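# Lift the plastic card off the box and hold it

## Task

Pick the plastic card up from the box and keep it steady above the table, held between two opposing contacts, with every part of it raised by at least three finger-widths relative to its resting height on the box. While it is airborne, do not press its opposite edges together with enough force that a real card would bend; doing so fails the task immediately. When the scene ends, no motor on either hand may show moving in hand_stopped_by, or the task fails.

## Robot and tools

Robot: two arms, left_arm and right_arm. Both carry the same five-finger right hand, so hand numbers and hand axes mean the same thing on both; they are not mirrored. Each arm has a controlled hand point about 0.05 m in front of the palm, where the index pad meets the thumb tip in a pinch.

Frames. Result poses use one shared scene frame in metres: origin on the table top between the arms, +x out over the table, +z up, left_arm on the +y side. The names left and right do not refer to image sides. Hand point axes: +z along the straightened fingers, +y out of the palm, +x across the palm away from the thumb. Straight fingers reach 0.06 to 0.07 m past the point along +z. A wrist bracket on the little-finger side sticks out 0.03 m past the point along +y and can collide with things. Printed positions can be slightly wrong, more so at long reach.

The row (used by execute_actions and by move's target): 28 numbers, each in [-1, 1], always the full 28 even when one arm moves. Numbers 1-14 are the left arm, 15-28 the right arm. Per arm: dx, dy, dz, rx, ry, rz, then little, ring, middle, index, thumb_bend, thumb_turn, force_limit, speed.
- dx..rz are an offset, not a pose. They are measured in that hand point's own axes from its pose in the most recent result showing it. Before any result in the scene, and for later calls within one reply, they count from where the robot is when the action starts. Each row is measured from that same base, not from the previous row. Scale: 1.0 = 0.6 m of travel or 180 degrees. rx, ry, rz form one rotation vector. All zeros does not mean hold still: it drives the hand back to the base pose.
- Finger numbers are absolute targets: +1 straight/open, -1 curled shut. thumb_bend +1 straight, -1 fully bent. thumb_turn +1 beside the palm, -1 in front of the palm facing the fingers. A pinch is roughly index -0.22, thumb_bend -0.75, thumb_turn -0.57.
- force_limit maps linearly from about 0 N at -1 to 10 N at +1 at the fingertip (15 N for the two thumb motors). It only stops closing motors. speed maps from near zero at -1 to full at +1; full travel at full speed takes 0.6 s.
- There is no neutral value. To leave a hand unchanged, resend the eight hand numbers from its last executed row. If none have been sent yet, send its hand_measured (six numbers) followed by its hand_force_limit and hand_speed.

Tools.
execute_actions {actions, pictures}: actions is an empty list (return state only), or one item. Either rows (1 to 15 rows, steps at most 15, default 15; each step is 1/30 s and the last row repeats), or a wait with only steps (up to 300, counted from the last result, including your reply time). A refused call sends nothing.
move {target, speed, stop_force}: target is one 28-number row as above. Each arm's hand point travels in a straight line toward its target; all paths end together and last 0.5 to 10 s. speed is the top speed in m/s, 0.002 to 0.5, default 0.25; turning is capped at twice that in rad/s. stop_force (13 to 80 N, shared by both arms, not allowed before 0.2 s of scene time) ends an arm's path when its wrist sensor feels that much extra push against the motion. The arm then backs off two steps and holds. Use it only with very slow speeds and without rotation, and leave it out when lifting away from something the hand presses on. Hand numbers are sent at the start of the move.
wait {seconds}: 0 to 10 s, sends nothing new.
zoom_image {camera, region}: a close-up of [x0, y0, x1, y1] pixels, at most 504x504, from cam_head_left, cam_head_right, cam_high, cam_left_wrist or cam_right_wrist.
show_instructions: shows the reference pages.
finished_scene {scene}: ends and grades scene 1 or 2; this cannot be undone.

Motion details. Each step's command is clipped to within 100 mm and 16 degrees of the measured pose, and motion lags the command by about 0.17 s. A far target may need several calls; check the reported pose afterwards. Position wins over orientation if both cannot be met.

Fingers. A motor starts only when its target changes by at least 0.01. It keeps running after the call until it reaches the target (target) or, when closing, reaches force_limit (force), and then it locks. If it is blocked, it reads moving for the full expected duration and then stalled. fault means the motor is dead for the rest of the scene. For a gentle grip, close at speed -0.9 or lower, because fast fingers overshoot. To loosen, send a target more open than hand_measured. Turn the thumb before the hand reaches the object. For the card, hold it gently from two sides without compressing it edge to edge. Let the motors settle so none reads moving before finishing.

Results. The state line gives each arm's position, quaternion wxyz and velocities. Wrist force and torque are in the hand's axes, noisy and offset by up to about 5.5 N, and saturate near 100 N. The hand lists hand_measured, hand_stopped_by and hand_load_n (six values, in motor order; a positive load pushes the finger open; near-zero loads mean the grip is lost), plus hand_force_limit and hand_speed. The move line reports the ending per arm: done, off_target, moving, held, contact or fault, plus limits such as paced (pose clipped) or held (a check blocked steps). HELD marks blocked steps. A pose unreachable line names the arm whose command was altered. A Hand target line gives the current commanded pose.

Avoid. A torque fault, or 150 N of outside force, stops the arm for 10 s. Arms are stiff, so do not aim past a firm contact. Do not let the arms strike or press on each other with any part. Do not knock anything off the table. Above 85 °C a motor brakes its arm; watch for MOTOR HOT lines. Loose objects may get nudged occasionally.

Each tool is called after "Call:" in YAML: its name, and indented under it one key for each argument.

Reference images:

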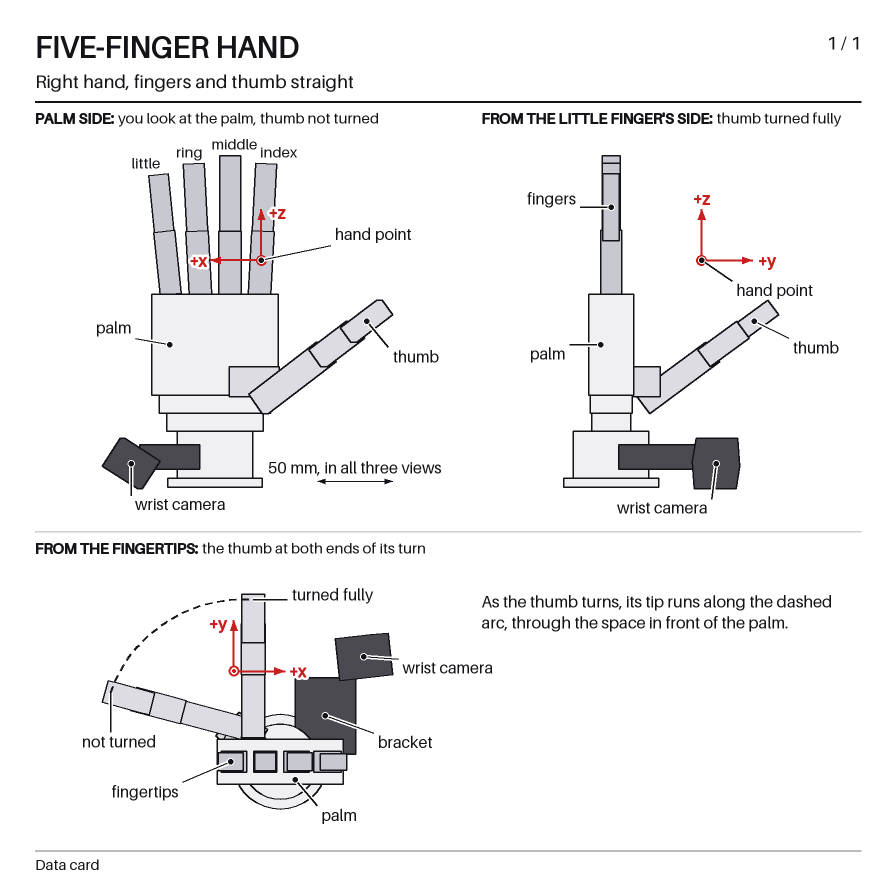

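## Session

Call:
execute_actions:
  actions: []

Scene clock: 0.00 s of 6000.00 s.
left_arm: end_effector_position=(-0.3274, +0.9851, +0.5964) hand_measured=(+1.000, +1.000, +1.000, +1.000, +1.000, +1.000) hand_load_n=(+0.0, +0.0, +0.0, +0.0, +0.0, +0.0) hand_stopped_by=(target, target, target, target, target, target) hand_force_limit=0.00 hand_speed=-0.80 end_effector_quat_wxyz=(-0.000, +0.830, -0.556, -0.040) end_effector_velocity=(-0.000, +0.000, -0.000) end_effector_angular_velocity=(+0.001, +0.000, +0.000) | right_arm: end_effector_position=(-0.0266, -1.2496, +0.6381) hand_measured=(+1.000, +1.000, +1.000, +1.000, +1.000, +1.000) hand_load_n=(+0.0, +0.0, +0.0, +0.0, +0.0, +0.0) hand_stopped_by=(target, target, target, target, target, target) hand_force_limit=0.00 hand_speed=-0.80 end_effector_quat_wxyz=(+0.056, +0.744, +0.661, -0.076) end_effector_velocity=(-0.000, -0.000, -0.000) end_effector_angular_velocity=(+0.000, +0.000, -0.001)
Joint positions: left_arm=[ 1.437 -1.508  1.382  1.649  1.508 -1.908] | right_arm=[-1.875 -1.526  1.305  1.606  1.537 -1.837]
Joint velocities: left_arm=[ 0.     0.     0.    -0.001  0.     0.   ] | right_arm=[ 0.     0.     0.001 -0.     0.     0.001]
Joint torques (N m, as the arm reports them, + toward a larger angle): no reading
Wrist force (N, on the end effector, along its own x y z axes, offset not removed): no reading
Wrist torque (N m, same axes, about the end effector's origin, offset not removed): no reading
Hand target (left_arm): -0.327, +0.985, +0.596; -0.000, +0.830, -0.556, -0.040
Hand target (right_arm): -0.027, -1.250, +0.638; +0.056, +0.744, +0.661, -0.076

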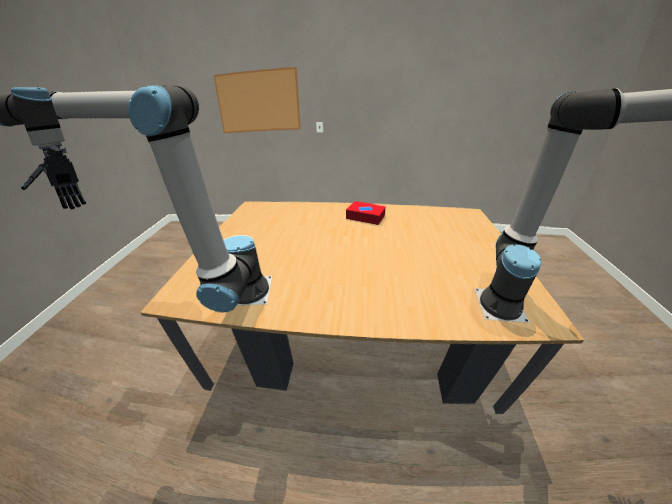

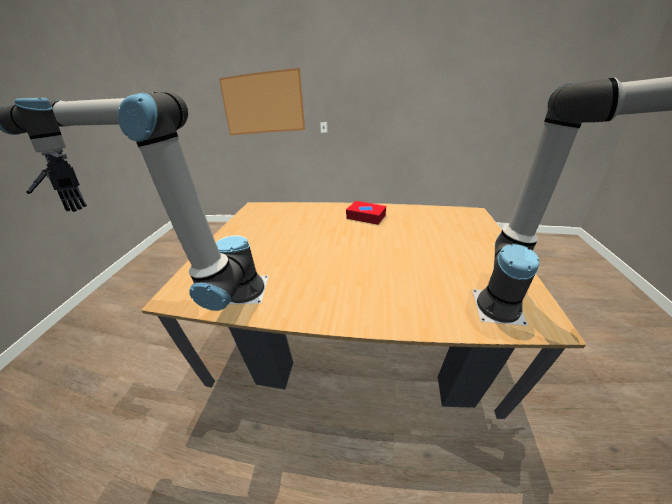

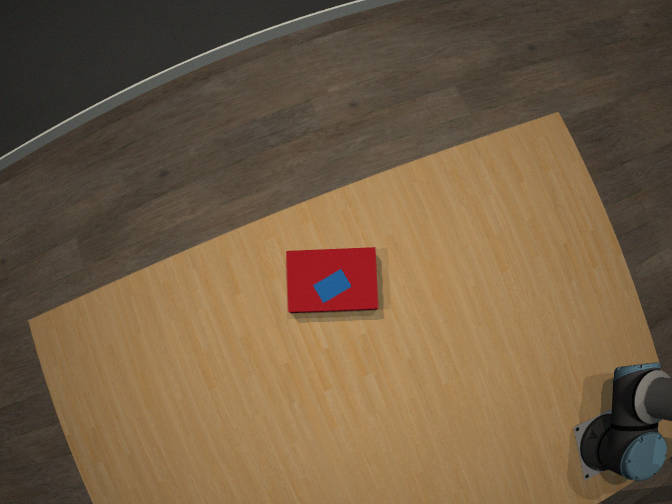

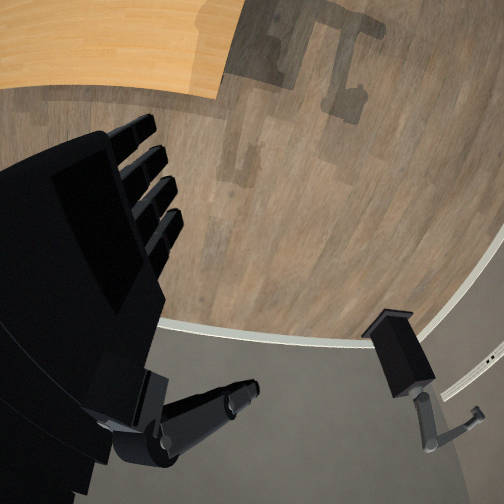

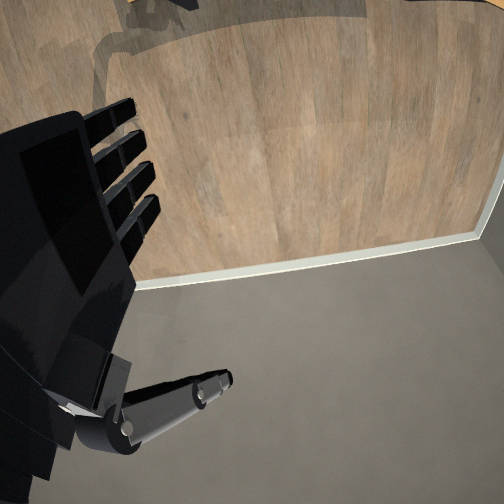

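Call:
zoom_image:
  camera: "cam_high"
  region: [270, 230, 400, 330]

Call:
zoom_image:
  camera: "cam_head_left"
  region: [330, 190, 400, 240]

Region (270, 230, 400, 330) of cam_high's 672x504 image, scaled by 3.877, with more detail than that image has; it fills the top 388 rows of this view, and the rest is white.

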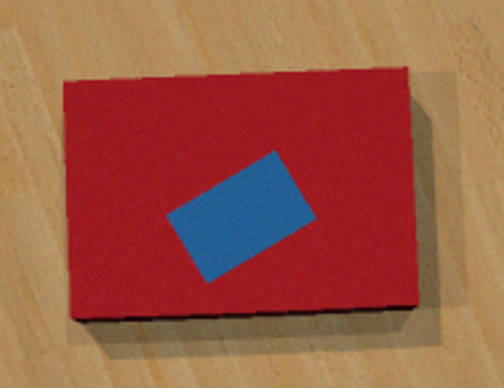

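Region (330, 190, 400, 240) of cam_head_left's 672x504 image, scaled by 7.200, with more detail than that image has; it fills the top 360 rows of this view, and the rest is white.

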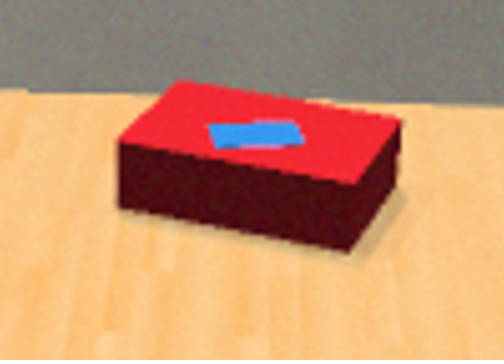

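Call:
move:
  target: [0.651,-0.966,0.158,0,0,0.233,-1,-1,1,1,1,1,0,0, 0,0,0,0,0,0,1,1,1,1,1,1,0,-0.8]
  speed: 0.4

Scene clock: 55.20 s of 6000.00 s.
left_arm: end_effector_position=(+0.3500, +0.8497, +0.4518) hand_measured=(-1.000, -1.000, +1.000, +1.000, +1.000, +1.000) hand_load_n=(+0.0, +0.0, +0.0, +0.0, +0.0, +0.0) hand_stopped_by=(target, target, target, target, target, target) hand_force_limit=0.00 hand_speed=0.00 end_effector_quat_wxyz=(-0.013, -0.576, +0.817, +0.035) end_effector_velocity=(+0.002, +0.000, -0.000) end_effector_angular_velocity=(-0.000, +0.000, -0.001) | right_arm: end_effector_position=(-0.0266, -1.2496, +0.6381) hand_measured=(+1.000, +1.000, +1.000, +1.000, +1.000, +1.000) hand_load_n=(+0.0, +0.0, +0.0, +0.0, +0.0, +0.0) hand_stopped_by=(target, target, target, target, target, target) hand_force_limit=0.00 hand_speed=-0.80 end_effector_quat_wxyz=(+0.056, +0.744, +0.661, -0.076) end_effector_velocity=(-0.000, -0.000, -0.000) end_effector_angular_velocity=(+0.001, -0.000, -0.000)
Joint positions: left_arm=[ 0.069 -1.455  1.599  1.476  1.514 -2.548] | right_arm=[-1.875 -1.526  1.305  1.606  1.537 -1.837]
Joint velocities: left_arm=[-0.001  0.003 -0.003 -0.     0.     0.   ] | right_arm=[-0.     0.001 -0.     0.     0.    -0.   ]
Joint torques (N m, as the arm reports them, + toward a larger angle): left_arm=[-10.58 -30.89 -45.5    0.89   1.57   2.01] | right_arm=[ -1.88 -47.51 -37.     3.1   -0.21  -0.36]
Wrist force (N, on the end effector, along its own x y z axes, offset not removed): left_arm=[-3.0 0.2 -1.8] | right_arm=[3.1 1.4 0.7]
Wrist torque (N m, same axes, about the end effector's origin, offset not removed): left_arm=[0.25 0.49 -0.03] | right_arm=[0.15 -0.44 0.56]
Hand target (left_arm): +0.350, +0.850, +0.452; -0.013, -0.576, +0.817, +0.035
Hand target (right_arm): -0.027, -1.250, +0.638; +0.056, +0.744, +0.661, -0.076
Off the commanded pose (left_arm): 0.001 m, 0 deg.
Off the commanded pose (right_arm): 0.000 m, 0 deg.
After step 90, 49.73 s passed at rest.
move: done
camera_calibration (this result's frames):
cam_left_wrist: T_world_to_cam=[[-0.888404, 0.455671, 0.0557064, -0.0982423], [0.402376, 0.714532, 0.572309, -1.01041], [0.220981, 0.530856, -0.818144, -0.0325198], [0, 0, 0, 1]] pos_world=[0.326471, 0.783997, 0.557131]
cam_right_wrist: T_world_to_cam=[[0.981793, -0.188013, 0.0271033, -0.22988], [-0.14896, -0.67349, 0.724032, -1.31638], [-0.117873, -0.714886, -0.689234, -0.329299], [0, 0, 0, 1]] pos_world=[-0.00920914, -1.1652, 0.732366]

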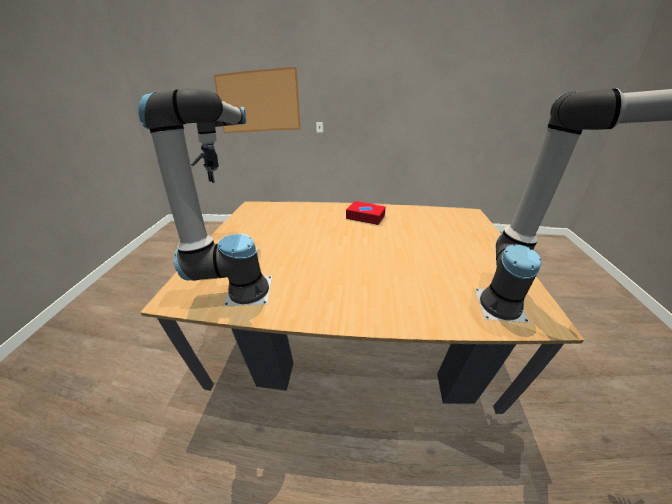

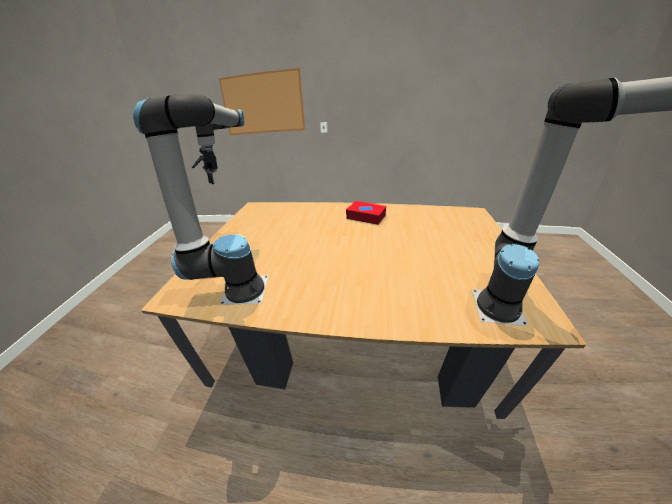

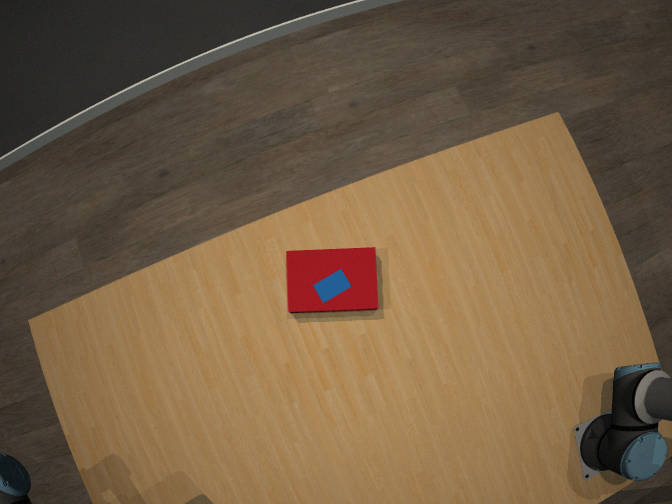

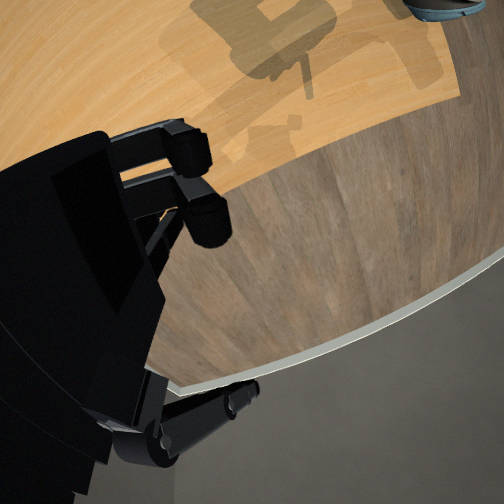

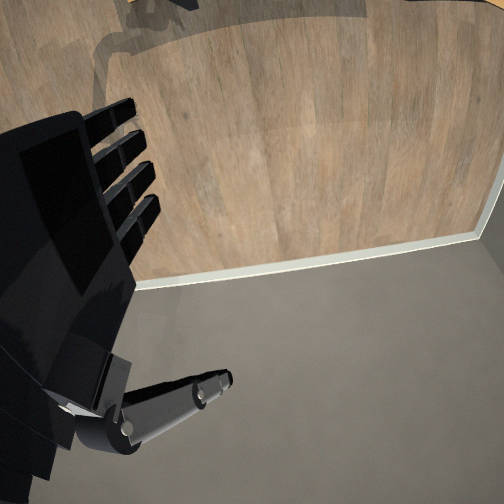

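Call:
move:
  target: [0.569,-0.5375,0.2,0,0,0,1,1,1,1,1,1,0,0, 0,0,0,0,0,0,1,1,1,1,1,1,0,-0.8]
  speed: 0.4

Call:
move:
  target: [0.569,-0.5375,0.255,0.328,0.006,0,1,1,1,1,1,1,0,0, 0,0,0,0,0,0,1,1,1,1,1,1,0,-0.8]
  speed: 0.3

Scene clock: 72.90 s of 6000.00 s.
left_arm: end_effector_position=(+0.5312, +0.4253, +0.3023) hand_measured=(+1.000, +1.000, +1.000, +1.000, +1.000, +1.000) hand_load_n=(+0.0, +0.0, +0.0, +0.0, +0.0, +0.0) hand_stopped_by=(target, target, target, target, target, target) hand_force_limit=0.00 hand_speed=0.00 end_effector_quat_wxyz=(-0.013, -0.576, +0.817, +0.034) end_effector_velocity=(+0.001, -0.003, -0.001) end_effector_angular_velocity=(+0.000, +0.000, -0.001) | right_arm: end_effector_position=(-0.0266, -1.2496, +0.6381) hand_measured=(+1.000, +1.000, +1.000, +1.000, +1.000, +1.000) hand_load_n=(+0.0, +0.0, +0.0, +0.0, +0.0, +0.0) hand_stopped_by=(target, target, target, target, target, target) hand_force_limit=0.00 hand_speed=-0.80 end_effector_quat_wxyz=(+0.056, +0.744, +0.661, -0.076) end_effector_velocity=(+0.000, -0.001, +0.000) end_effector_angular_velocity=(-0.001, -0.001, -0.000)
Joint positions: left_arm=[-0.65  -1.22   1.579  1.284  1.562 -3.265] | right_arm=[-1.875 -1.526  1.305  1.606  1.537 -1.837]
Joint velocities: left_arm=[-0.003  0.003 -0.003  0.     0.    -0.002] | right_arm=[ 0.     0.001 -0.001 -0.    -0.001  0.001]
Joint torques (N m, as the arm reports them, + toward a larger angle): left_arm=[ -9.73 -53.62 -43.25   0.92   1.42  -1.53] | right_arm=[ -1.71 -47.72 -36.88   3.33  -0.41  -0.1 ]
Wrist force (N, on the end effector, along its own x y z axes, offset not removed): left_arm=[-0.7 0.8 2.3] | right_arm=[1.0 -0.1 1.4]
Wrist torque (N m, same axes, about the end effector's origin, offset not removed): left_arm=[0.16 0.01 0.30] | right_arm=[0.08 -0.21 0.23]
Hand target (left_arm): +0.531, +0.425, +0.302; -0.013, -0.576, +0.817, +0.034
Hand target (right_arm): -0.027, -1.250, +0.638; +0.056, +0.744, +0.661, -0.076
Off the commanded pose (left_arm): 0.000 m, 0 deg.
Off the commanded pose (right_arm): 0.000 m, 0 deg.
After step 90, 12.77 s passed at rest.
move: done
camera_calibration (this result's frames):
cam_left_wrist: T_world_to_cam=[[-0.88841, 0.455847, 0.0541385, 0.264876], [0.402174, 0.716044, 0.570558, -0.694571], [0.221322, 0.528663, -0.819471, 0.0315695], [0, 0, 0, 1]] pos_world=[0.50767, 0.359911, 0.407824]
cam_right_wrist: T_world_to_cam=[[0.981793, -0.188013, 0.0271034, -0.22988], [-0.14896, -0.67349, 0.724032, -1.31638], [-0.117873, -0.714886, -0.689234, -0.329299], [0, 0, 0, 1]] pos_world=[-0.00920911, -1.1652, 0.732366]

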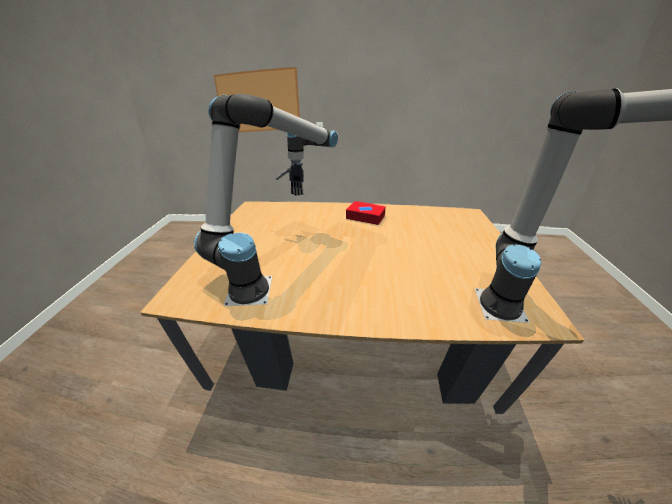

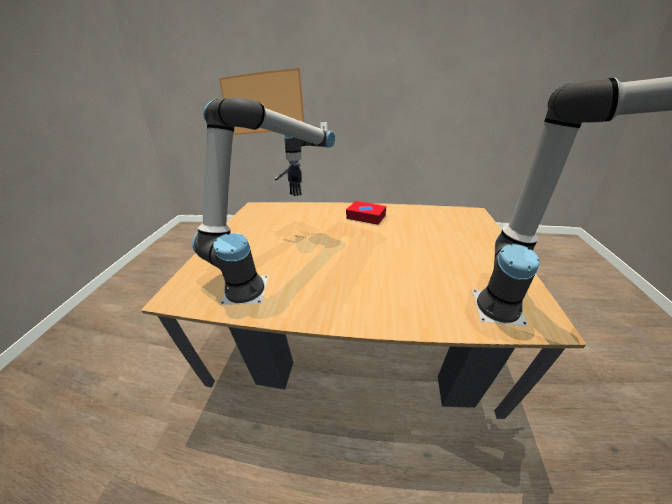

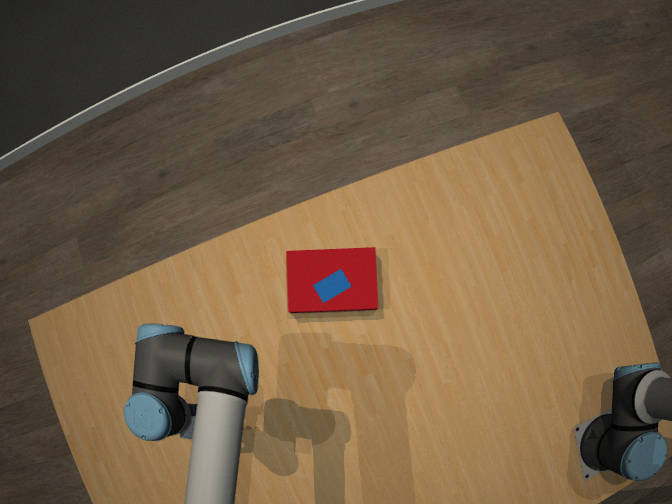

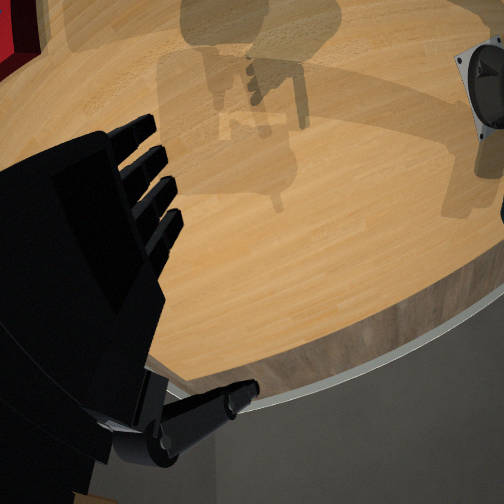

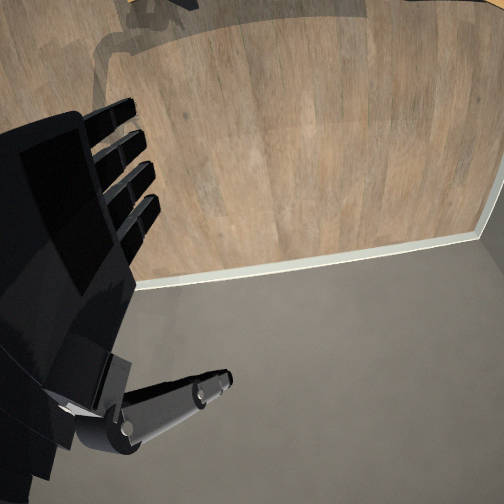

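Scene clock: 75.30 s of 6000.00 s.
left_arm: end_effector_position=(+0.7100, +0.0021, +0.1211) hand_measured=(+1.000, +1.000, +1.000, +1.000, +1.000, +1.000) hand_load_n=(+0.0, +0.0, +0.0, +0.0, +0.0, +0.0) hand_stopped_by=(target, target, target, target, target, target) hand_force_limit=0.00 hand_speed=0.00 end_effector_quat_wxyz=(+0.265, -0.509, +0.727, -0.378) end_effector_velocity=(+0.001, -0.000, -0.001) end_effector_angular_velocity=(+0.001, -0.003, +0.000) | right_arm: end_effector_position=(-0.0266, -1.2496, +0.6381) hand_measured=(+1.000, +1.000, +1.000, +1.000, +1.000, +1.000) hand_load_n=(+0.0, +0.0, +0.0, +0.0, +0.0, +0.0) hand_stopped_by=(target, target, target, target, target, target) hand_force_limit=0.00 hand_speed=-0.80 end_effector_quat_wxyz=(+0.056, +0.744, +0.661, -0.076) end_effector_velocity=(+0.000, -0.000, +0.000) end_effector_angular_velocity=(-0.000, -0.000, +0.000)
Joint positions: left_arm=[-1.098 -1.062  1.614  0.141  1.117 -3.491] | right_arm=[-1.875 -1.526  1.305  1.606  1.537 -1.837]
Joint velocities: left_arm=[ 0.     0.002 -0.    -0.003 -0.002  0.002] | right_arm=[ 0.     0.    -0.001 -0.    -0.     0.   ]
Joint torques (N m, as the arm reports them, + toward a larger angle): left_arm=[ -9.97 -67.57 -41.91  -2.11  -2.84   2.68] | right_arm=[ -2.17 -48.6  -36.6    3.43  -0.26  -0.31]
Wrist force (N, on the end effector, along its own x y z axes, offset not removed): left_arm=[-2.6 -2.3 0.7] | right_arm=[1.1 2.3 1.8]
Wrist torque (N m, same axes, about the end effector's origin, offset not removed): left_arm=[-0.22 0.36 -0.09] | right_arm=[0.29 -0.26 0.49]
Hand target (left_arm): +0.710, +0.002, +0.121; +0.265, -0.509, +0.727, -0.378
Hand target (right_arm): -0.027, -1.250, +0.638; +0.056, +0.744, +0.661, -0.076
Off the commanded pose (left_arm): 0.000 m, 0 deg.
Off the commanded pose (right_arm): 0.000 m, 0 deg.
move: done
camera_calibration (this result's frames):
cam_left_wrist: T_world_to_cam=[[-0.475879, 0.3134, -0.821778, 0.439895], [-0.100826, 0.908759, 0.404958, 0.016716], [0.873712, 0.275568, -0.400861, -0.446132], [0, 0, 0, 1]] pos_world=[0.600813, -0.0301141, 0.17589]
cam_right_wrist: T_world_to_cam=[[0.981793, -0.188013, 0.0271033, -0.22988], [-0.148961, -0.67349, 0.724032, -1.31638], [-0.117873, -0.714886, -0.689234, -0.329299], [0, 0, 0, 1]] pos_world=[-0.00920918, -1.1652, 0.732366]

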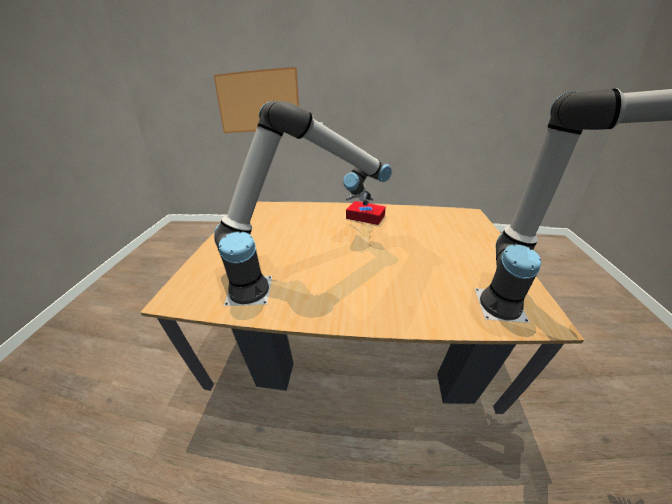

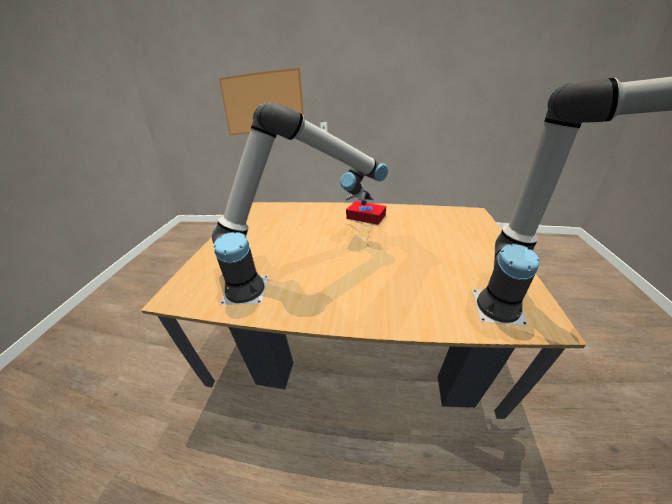

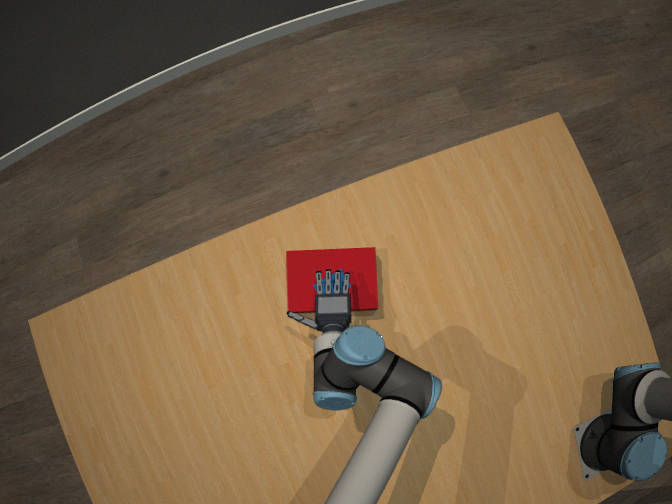

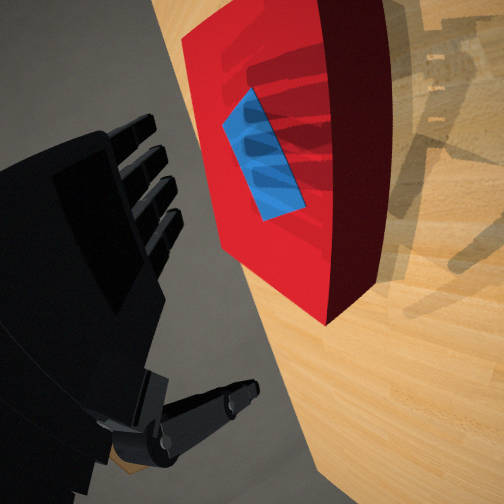

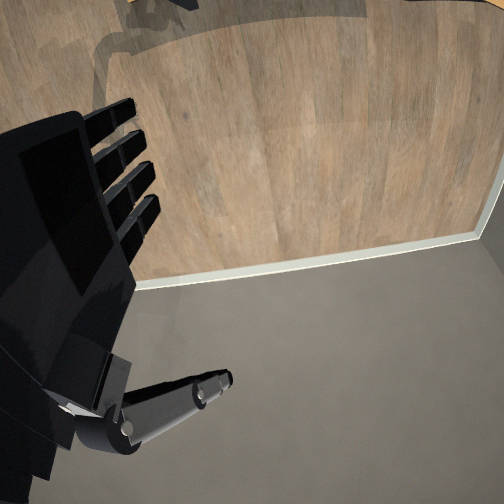

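Call:
move:
  target: [0,0.062,0.013,0,0,0,1,1,1,1,1,1,0,0, 0,0,0,0,0,0,1,1,1,1,1,1,0,-0.8]
  speed: 0.06

Call:
move:
  target: [0,0,0,0,0,0,1,0.4,0.4,1,1,1,-0.4,-0.85, 0,0,0,0,0,0,1,1,1,1,1,1,0,-0.8]

Scene clock: 85.73 s of 6000.00 s.
left_arm: end_effector_position=(+0.6960, +0.0072, +0.0864) hand_measured=(+1.000, +1.000, +1.000, +1.000, +1.000, +1.000) hand_load_n=(+0.0, +0.0, +0.0, +0.0, +0.0, +0.0) hand_stopped_by=(target, target, target, target, target, target) hand_force_limit=0.00 hand_speed=0.00 end_effector_quat_wxyz=(+0.265, -0.509, +0.727, -0.378) end_effector_velocity=(-0.001, +0.001, -0.002) end_effector_angular_velocity=(+0.001, +0.000, -0.000) | right_arm: end_effector_position=(-0.0266, -1.2496, +0.6381) hand_measured=(+1.000, +1.000, +1.000, +1.000, +1.000, +1.000) hand_load_n=(+0.0, +0.0, +0.0, +0.0, +0.0, +0.0) hand_stopped_by=(target, target, target, target, target, target) hand_force_limit=0.00 hand_speed=-0.80 end_effector_quat_wxyz=(+0.056, +0.744, +0.661, -0.076) end_effector_velocity=(+0.000, +0.000, +0.000) end_effector_angular_velocity=(-0.001, +0.000, +0.001)
Joint positions: left_arm=[-1.11  -1.05   1.668  0.079  1.108 -3.499] | right_arm=[-1.875 -1.526  1.305  1.606  1.537 -1.837]
Joint velocities: left_arm=[-0.001  0.001  0.003 -0.003 -0.001 -0.   ] | right_arm=[-0.    -0.    -0.    -0.    -0.    -0.001]
Joint torques (N m, as the arm reports them, + toward a larger angle): left_arm=[-10.53 -63.31 -19.21  -2.19  -3.18  -1.77] | right_arm=[ -1.97 -48.4  -36.75   3.33  -0.3   -0.02]
Wrist force (N, on the end effector, along its own x y z axes, offset not removed): left_arm=[-5.1 -2.0 1.8] | right_arm=[0.8 0.3 4.2]
Wrist torque (N m, same axes, about the end effector's origin, offset not removed): left_arm=[-0.25 0.72 -0.10] | right_arm=[-0.17 -0.21 0.34]
Hand target (left_arm): +0.696, +0.007, +0.086; +0.265, -0.509, +0.727, -0.378
Hand target (right_arm): -0.027, -1.250, +0.638; +0.056, +0.744, +0.661, -0.076
Off the commanded pose (left_arm): 0.000 m, 0 deg.
Off the commanded pose (right_arm): 0.000 m, 0 deg.
After step 90, 6.40 s passed at rest.
move: done
camera_calibration (this result's frames):
cam_left_wrist: T_world_to_cam=[[-0.475916, 0.313379, -0.821765, 0.40312], [-0.100812, 0.908768, 0.404941, 0.0247103], [0.873694, 0.275562, -0.400905, -0.449144], [0, 0, 0, 1]] pos_world=[0.586757, -0.0250179, 0.141199]
cam_right_wrist: T_world_to_cam=[[0.981793, -0.188013, 0.0271033, -0.22988], [-0.14896, -0.67349, 0.724032, -1.31638], [-0.117873, -0.714886, -0.689234, -0.329299], [0, 0, 0, 1]] pos_world=[-0.00920915, -1.1652, 0.732366]

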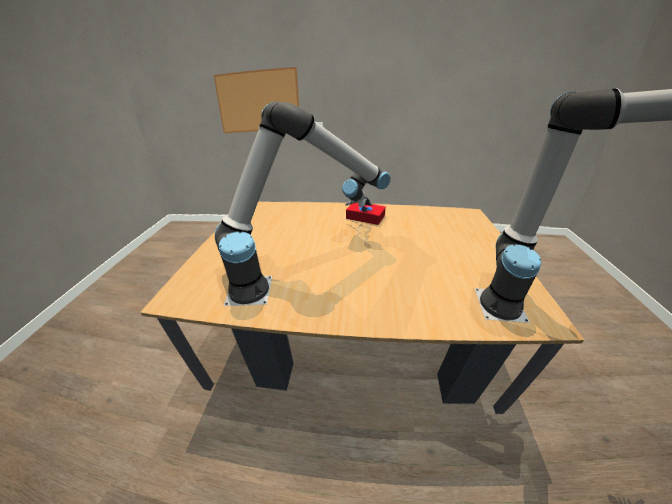

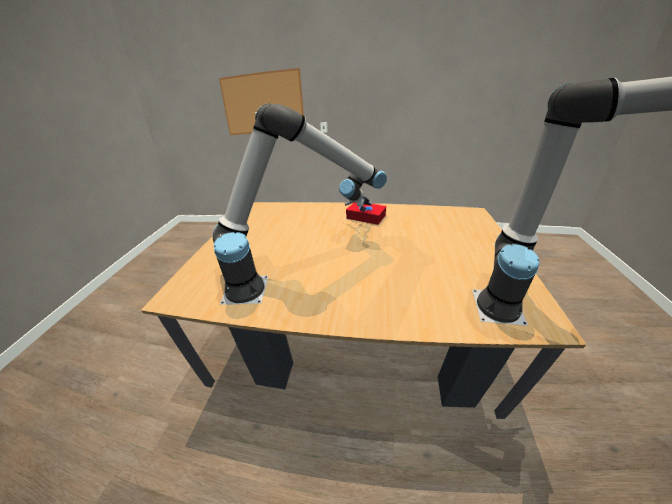

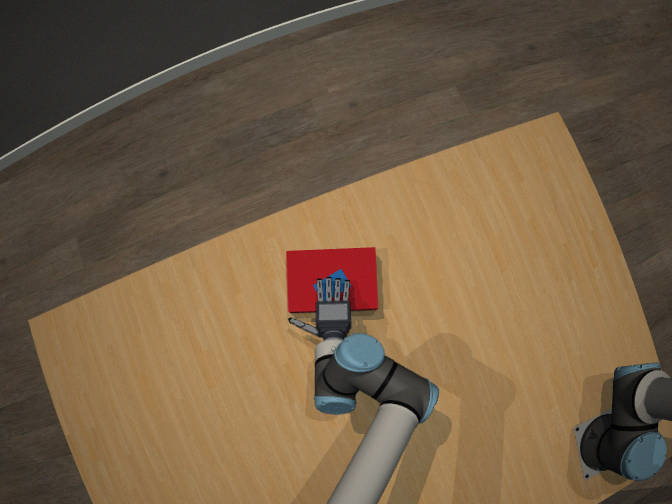

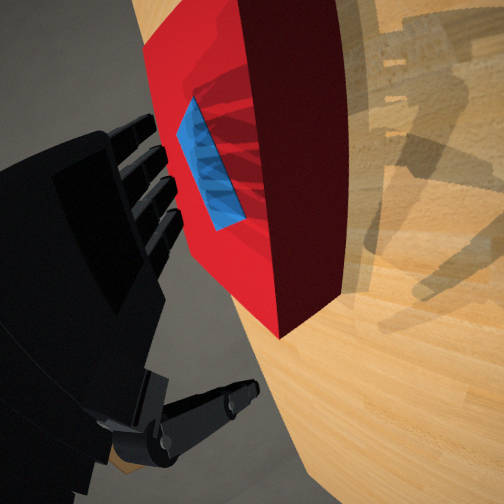

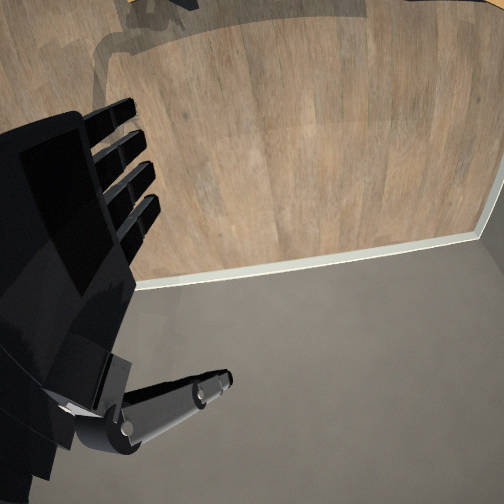

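Scene clock: 87.80 s of 6000.00 s.
left_arm: end_effector_position=(+0.6960, +0.0072, +0.0864) hand_measured=(+1.000, +0.552, +0.670, +1.000, +1.000, +1.000) hand_load_n=(+0.0, +4.0, +3.5, +0.0, +0.0, +0.0) hand_stopped_by=(target, force, force, target, target, target) hand_force_limit=-0.40 hand_speed=-0.85 end_effector_quat_wxyz=(+0.265, -0.509, +0.727, -0.378) end_effector_velocity=(-0.001, +0.000, -0.000) end_effector_angular_velocity=(+0.002, +0.001, -0.000) | right_arm: end_effector_position=(-0.0266, -1.2496, +0.6381) hand_measured=(+1.000, +1.000, +1.000, +1.000, +1.000, +1.000) hand_load_n=(+0.0, +0.0, +0.0, +0.0, +0.0, +0.0) hand_stopped_by=(target, target, target, target, target, target) hand_force_limit=0.00 hand_speed=-0.80 end_effector_quat_wxyz=(+0.056, +0.744, +0.661, -0.076) end_effector_velocity=(-0.000, -0.000, +0.000) end_effector_angular_velocity=(-0.000, +0.000, -0.001)
Joint positions: left_arm=[-1.11  -1.05   1.667  0.079  1.108 -3.499] | right_arm=[-1.875 -1.526  1.305  1.606  1.537 -1.837]
Joint velocities: left_arm=[-0.    -0.    -0.     0.002 -0.     0.   ] | right_arm=[ 0.    -0.    -0.     0.     0.     0.001]
Joint torques (N m, as the arm reports them, + toward a larger angle): left_arm=[ 12.21 -84.02 -24.93   4.72  -0.87   0.11] | right_arm=[ -2.64 -47.77 -36.13   3.13  -0.13  -0.07]
Wrist force (N, on the end effector, along its own x y z axes, offset not removed): left_arm=[3.1 -9.4 -5.5] | right_arm=[0.8 -0.6 0.8]
Wrist torque (N m, same axes, about the end effector's origin, offset not removed): left_arm=[1.01 -0.49 0.23] | right_arm=[-0.13 -0.07 0.26]
Hand target (left_arm): +0.696, +0.007, +0.086; +0.265, -0.509, +0.727, -0.378
Hand target (right_arm): -0.027, -1.250, +0.638; +0.056, +0.744, +0.661, -0.076
Off the commanded pose (left_arm): 0.000 m, 0 deg.
Off the commanded pose (right_arm): 0.000 m, 0 deg.
move: done
camera_calibration (this result's frames):
cam_left_wrist: T_world_to_cam=[[-0.475882, 0.313337, -0.821801, 0.403144], [-0.100827, 0.908789, 0.40489, 0.0247645], [0.873711, 0.27554, -0.400883, -0.449152], [0, 0, 0, 1]] pos_world=[0.586775, -0.0250663, 0.14122]
cam_right_wrist: T_world_to_cam=[[0.981793, -0.188012, 0.0271033, -0.22988], [-0.14896, -0.67349, 0.724032, -1.31638], [-0.117873, -0.714886, -0.689234, -0.329299], [0, 0, 0, 1]] pos_world=[-0.00920909, -1.1652, 0.732366]

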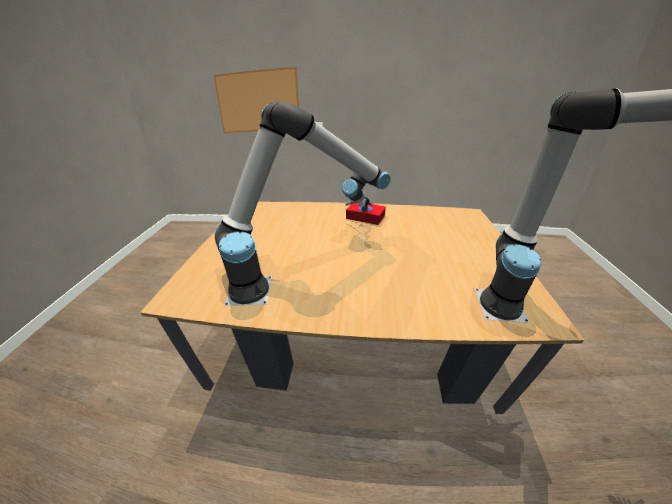

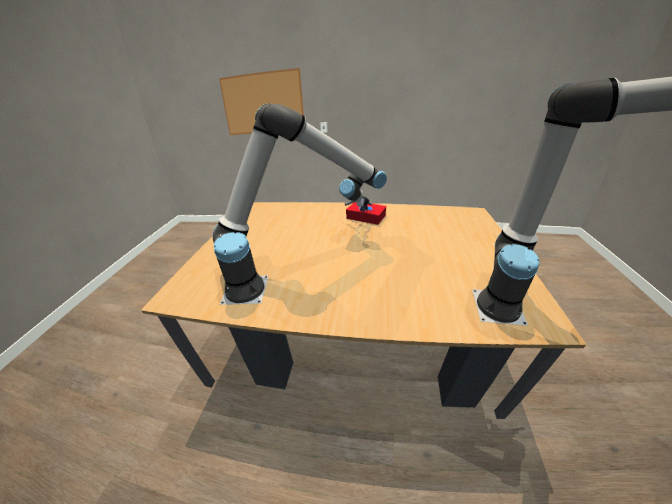

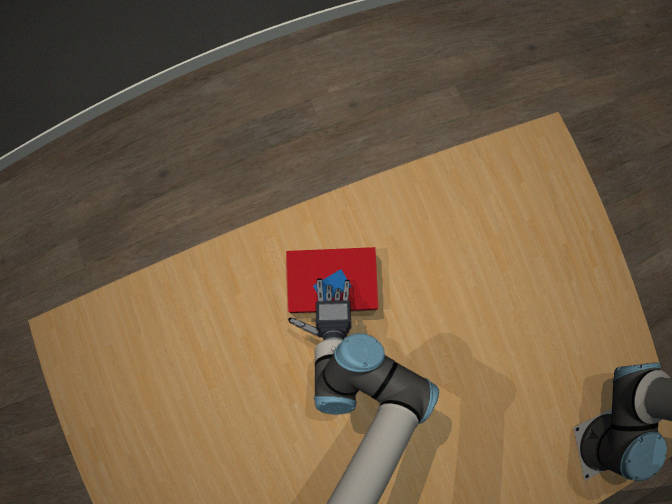

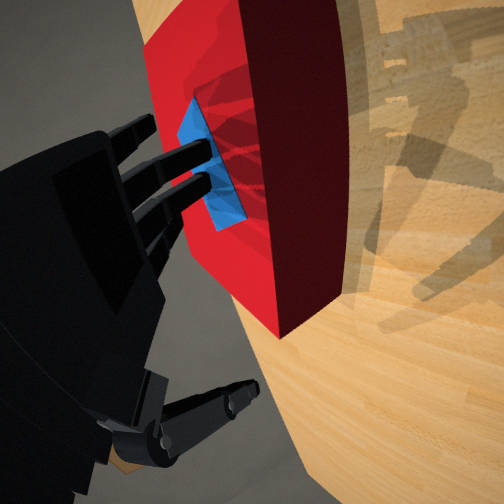

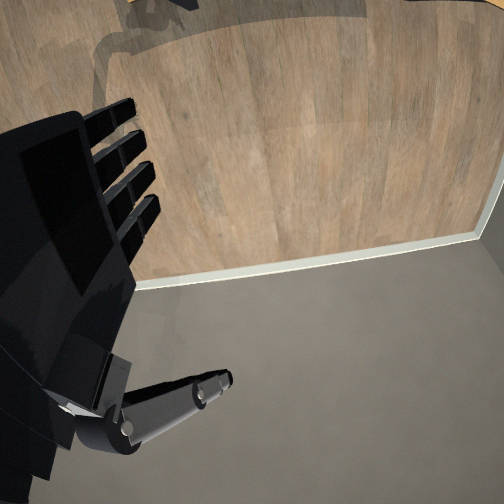

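Call:
move:
  target: [0,0.0431,-0.0612,0,0,0,1,1,0.4,1,1,1,-0.4,-0.5, 0,0,0,0,0,0,1,1,1,1,1,1,0,-0.8]
  speed: 0.02

Scene clock: 96.67 s of 6000.00 s.
left_arm: end_effector_position=(+0.6540, +0.0224, +0.0864) hand_measured=(+1.000, +1.000, +0.670, +1.000, +1.000, +1.000) hand_load_n=(+0.0, +0.0, +3.5, +0.0, +0.0, +0.0) hand_stopped_by=(target, target, force, target, target, target) hand_force_limit=-0.40 hand_speed=-0.50 end_effector_quat_wxyz=(+0.264, -0.509, +0.727, -0.378) end_effector_velocity=(-0.002, +0.001, -0.000) end_effector_angular_velocity=(+0.000, +0.000, -0.000) | right_arm: end_effector_position=(-0.0266, -1.2496, +0.6381) hand_measured=(+1.000, +1.000, +1.000, +1.000, +1.000, +1.000) hand_load_n=(+0.0, +0.0, +0.0, +0.0, +0.0, +0.0) hand_stopped_by=(target, target, target, target, target, target) hand_force_limit=0.00 hand_speed=-0.80 end_effector_quat_wxyz=(+0.056, +0.744, +0.661, -0.076) end_effector_velocity=(-0.000, -0.000, -0.000) end_effector_angular_velocity=(-0.000, -0.000, +0.000)
Joint positions: left_arm=[-1.147 -1.105  1.76   0.055  1.08  -3.526] | right_arm=[-1.875 -1.526  1.305  1.606  1.537 -1.837]
Joint velocities: left_arm=[-0.002 -0.003  0.004 -0.001 -0.001 -0.001] | right_arm=[ 0.  0. -0. -0. -0. -0.]
Joint torques (N m, as the arm reports them, + toward a larger angle): left_arm=[ -8.82 -86.41 -14.62  -1.58  -2.79  -1.56] | right_arm=[ -2.65 -47.64 -36.28   3.23  -0.4   -0.03]
Wrist force (N, on the end effector, along its own x y z axes, offset not removed): left_arm=[-0.8 -2.6 0.9] | right_arm=[2.0 1.7 2.4]
Wrist torque (N m, same axes, about the end effector's origin, offset not removed): left_arm=[0.51 0.20 0.09] | right_arm=[0.21 -0.40 0.51]
Hand target (left_arm): +0.654, +0.022, +0.086; +0.264, -0.509, +0.727, -0.378
Hand target (right_arm): -0.027, -1.250, +0.638; +0.056, +0.744, +0.661, -0.076
Off the commanded pose (left_arm): 0.000 m, 0 deg.
Off the commanded pose (right_arm): 0.000 m, 0 deg.
After step 90, 3.33 s passed at rest.
move: done
camera_calibration (this result's frames):
cam_left_wrist: T_world_to_cam=[[-0.475964, 0.313274, -0.821777, 0.378419], [-0.100776, 0.908824, 0.404826, 0.00663102], [0.873672, 0.275498, -0.400997, -0.416617], [0, 0, 0, 1]] pos_world=[0.544768, -0.00979815, 0.14123]
cam_right_wrist: T_world_to_cam=[[0.981793, -0.188012, 0.0271033, -0.22988], [-0.14896, -0.67349, 0.724032, -1.31638], [-0.117873, -0.714886, -0.689234, -0.329299], [0, 0, 0, 1]] pos_world=[-0.00920911, -1.1652, 0.732366]

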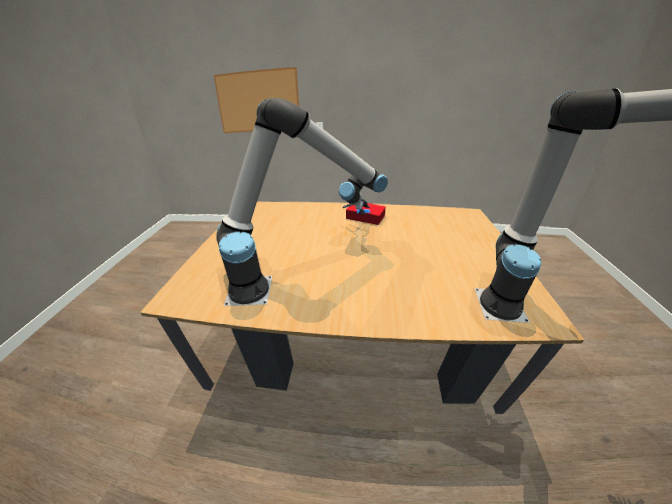

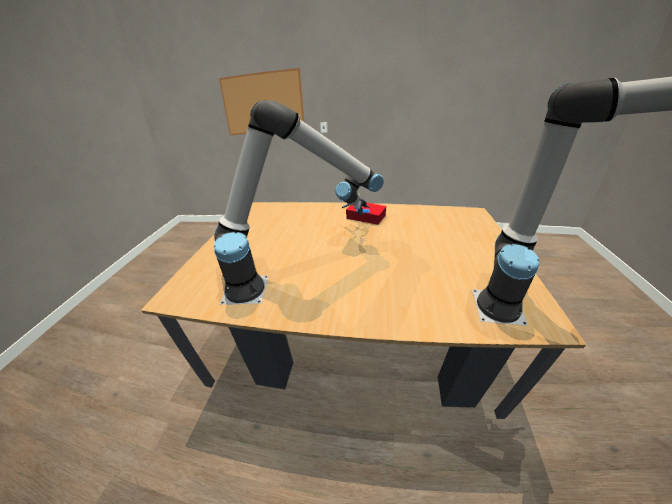

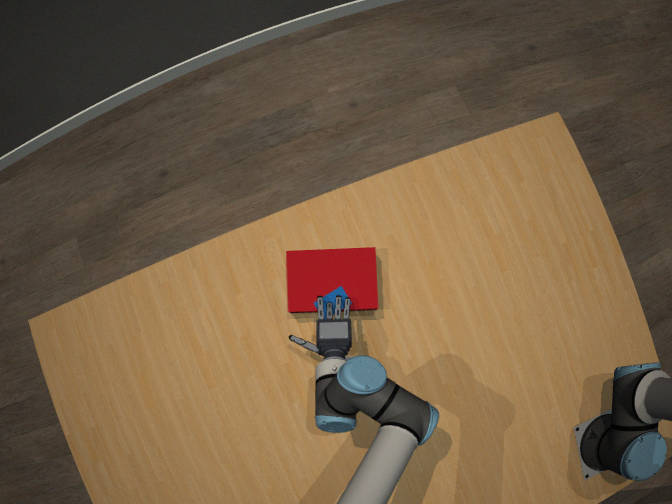

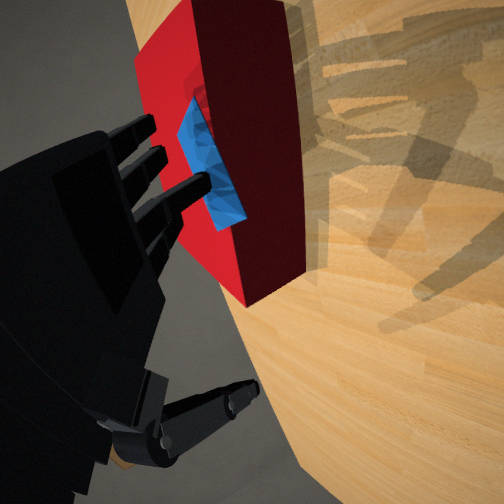

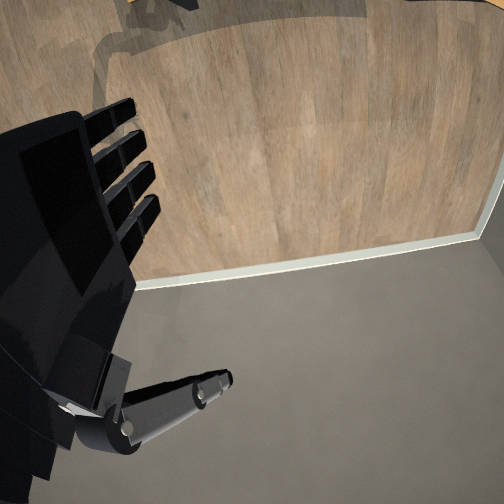

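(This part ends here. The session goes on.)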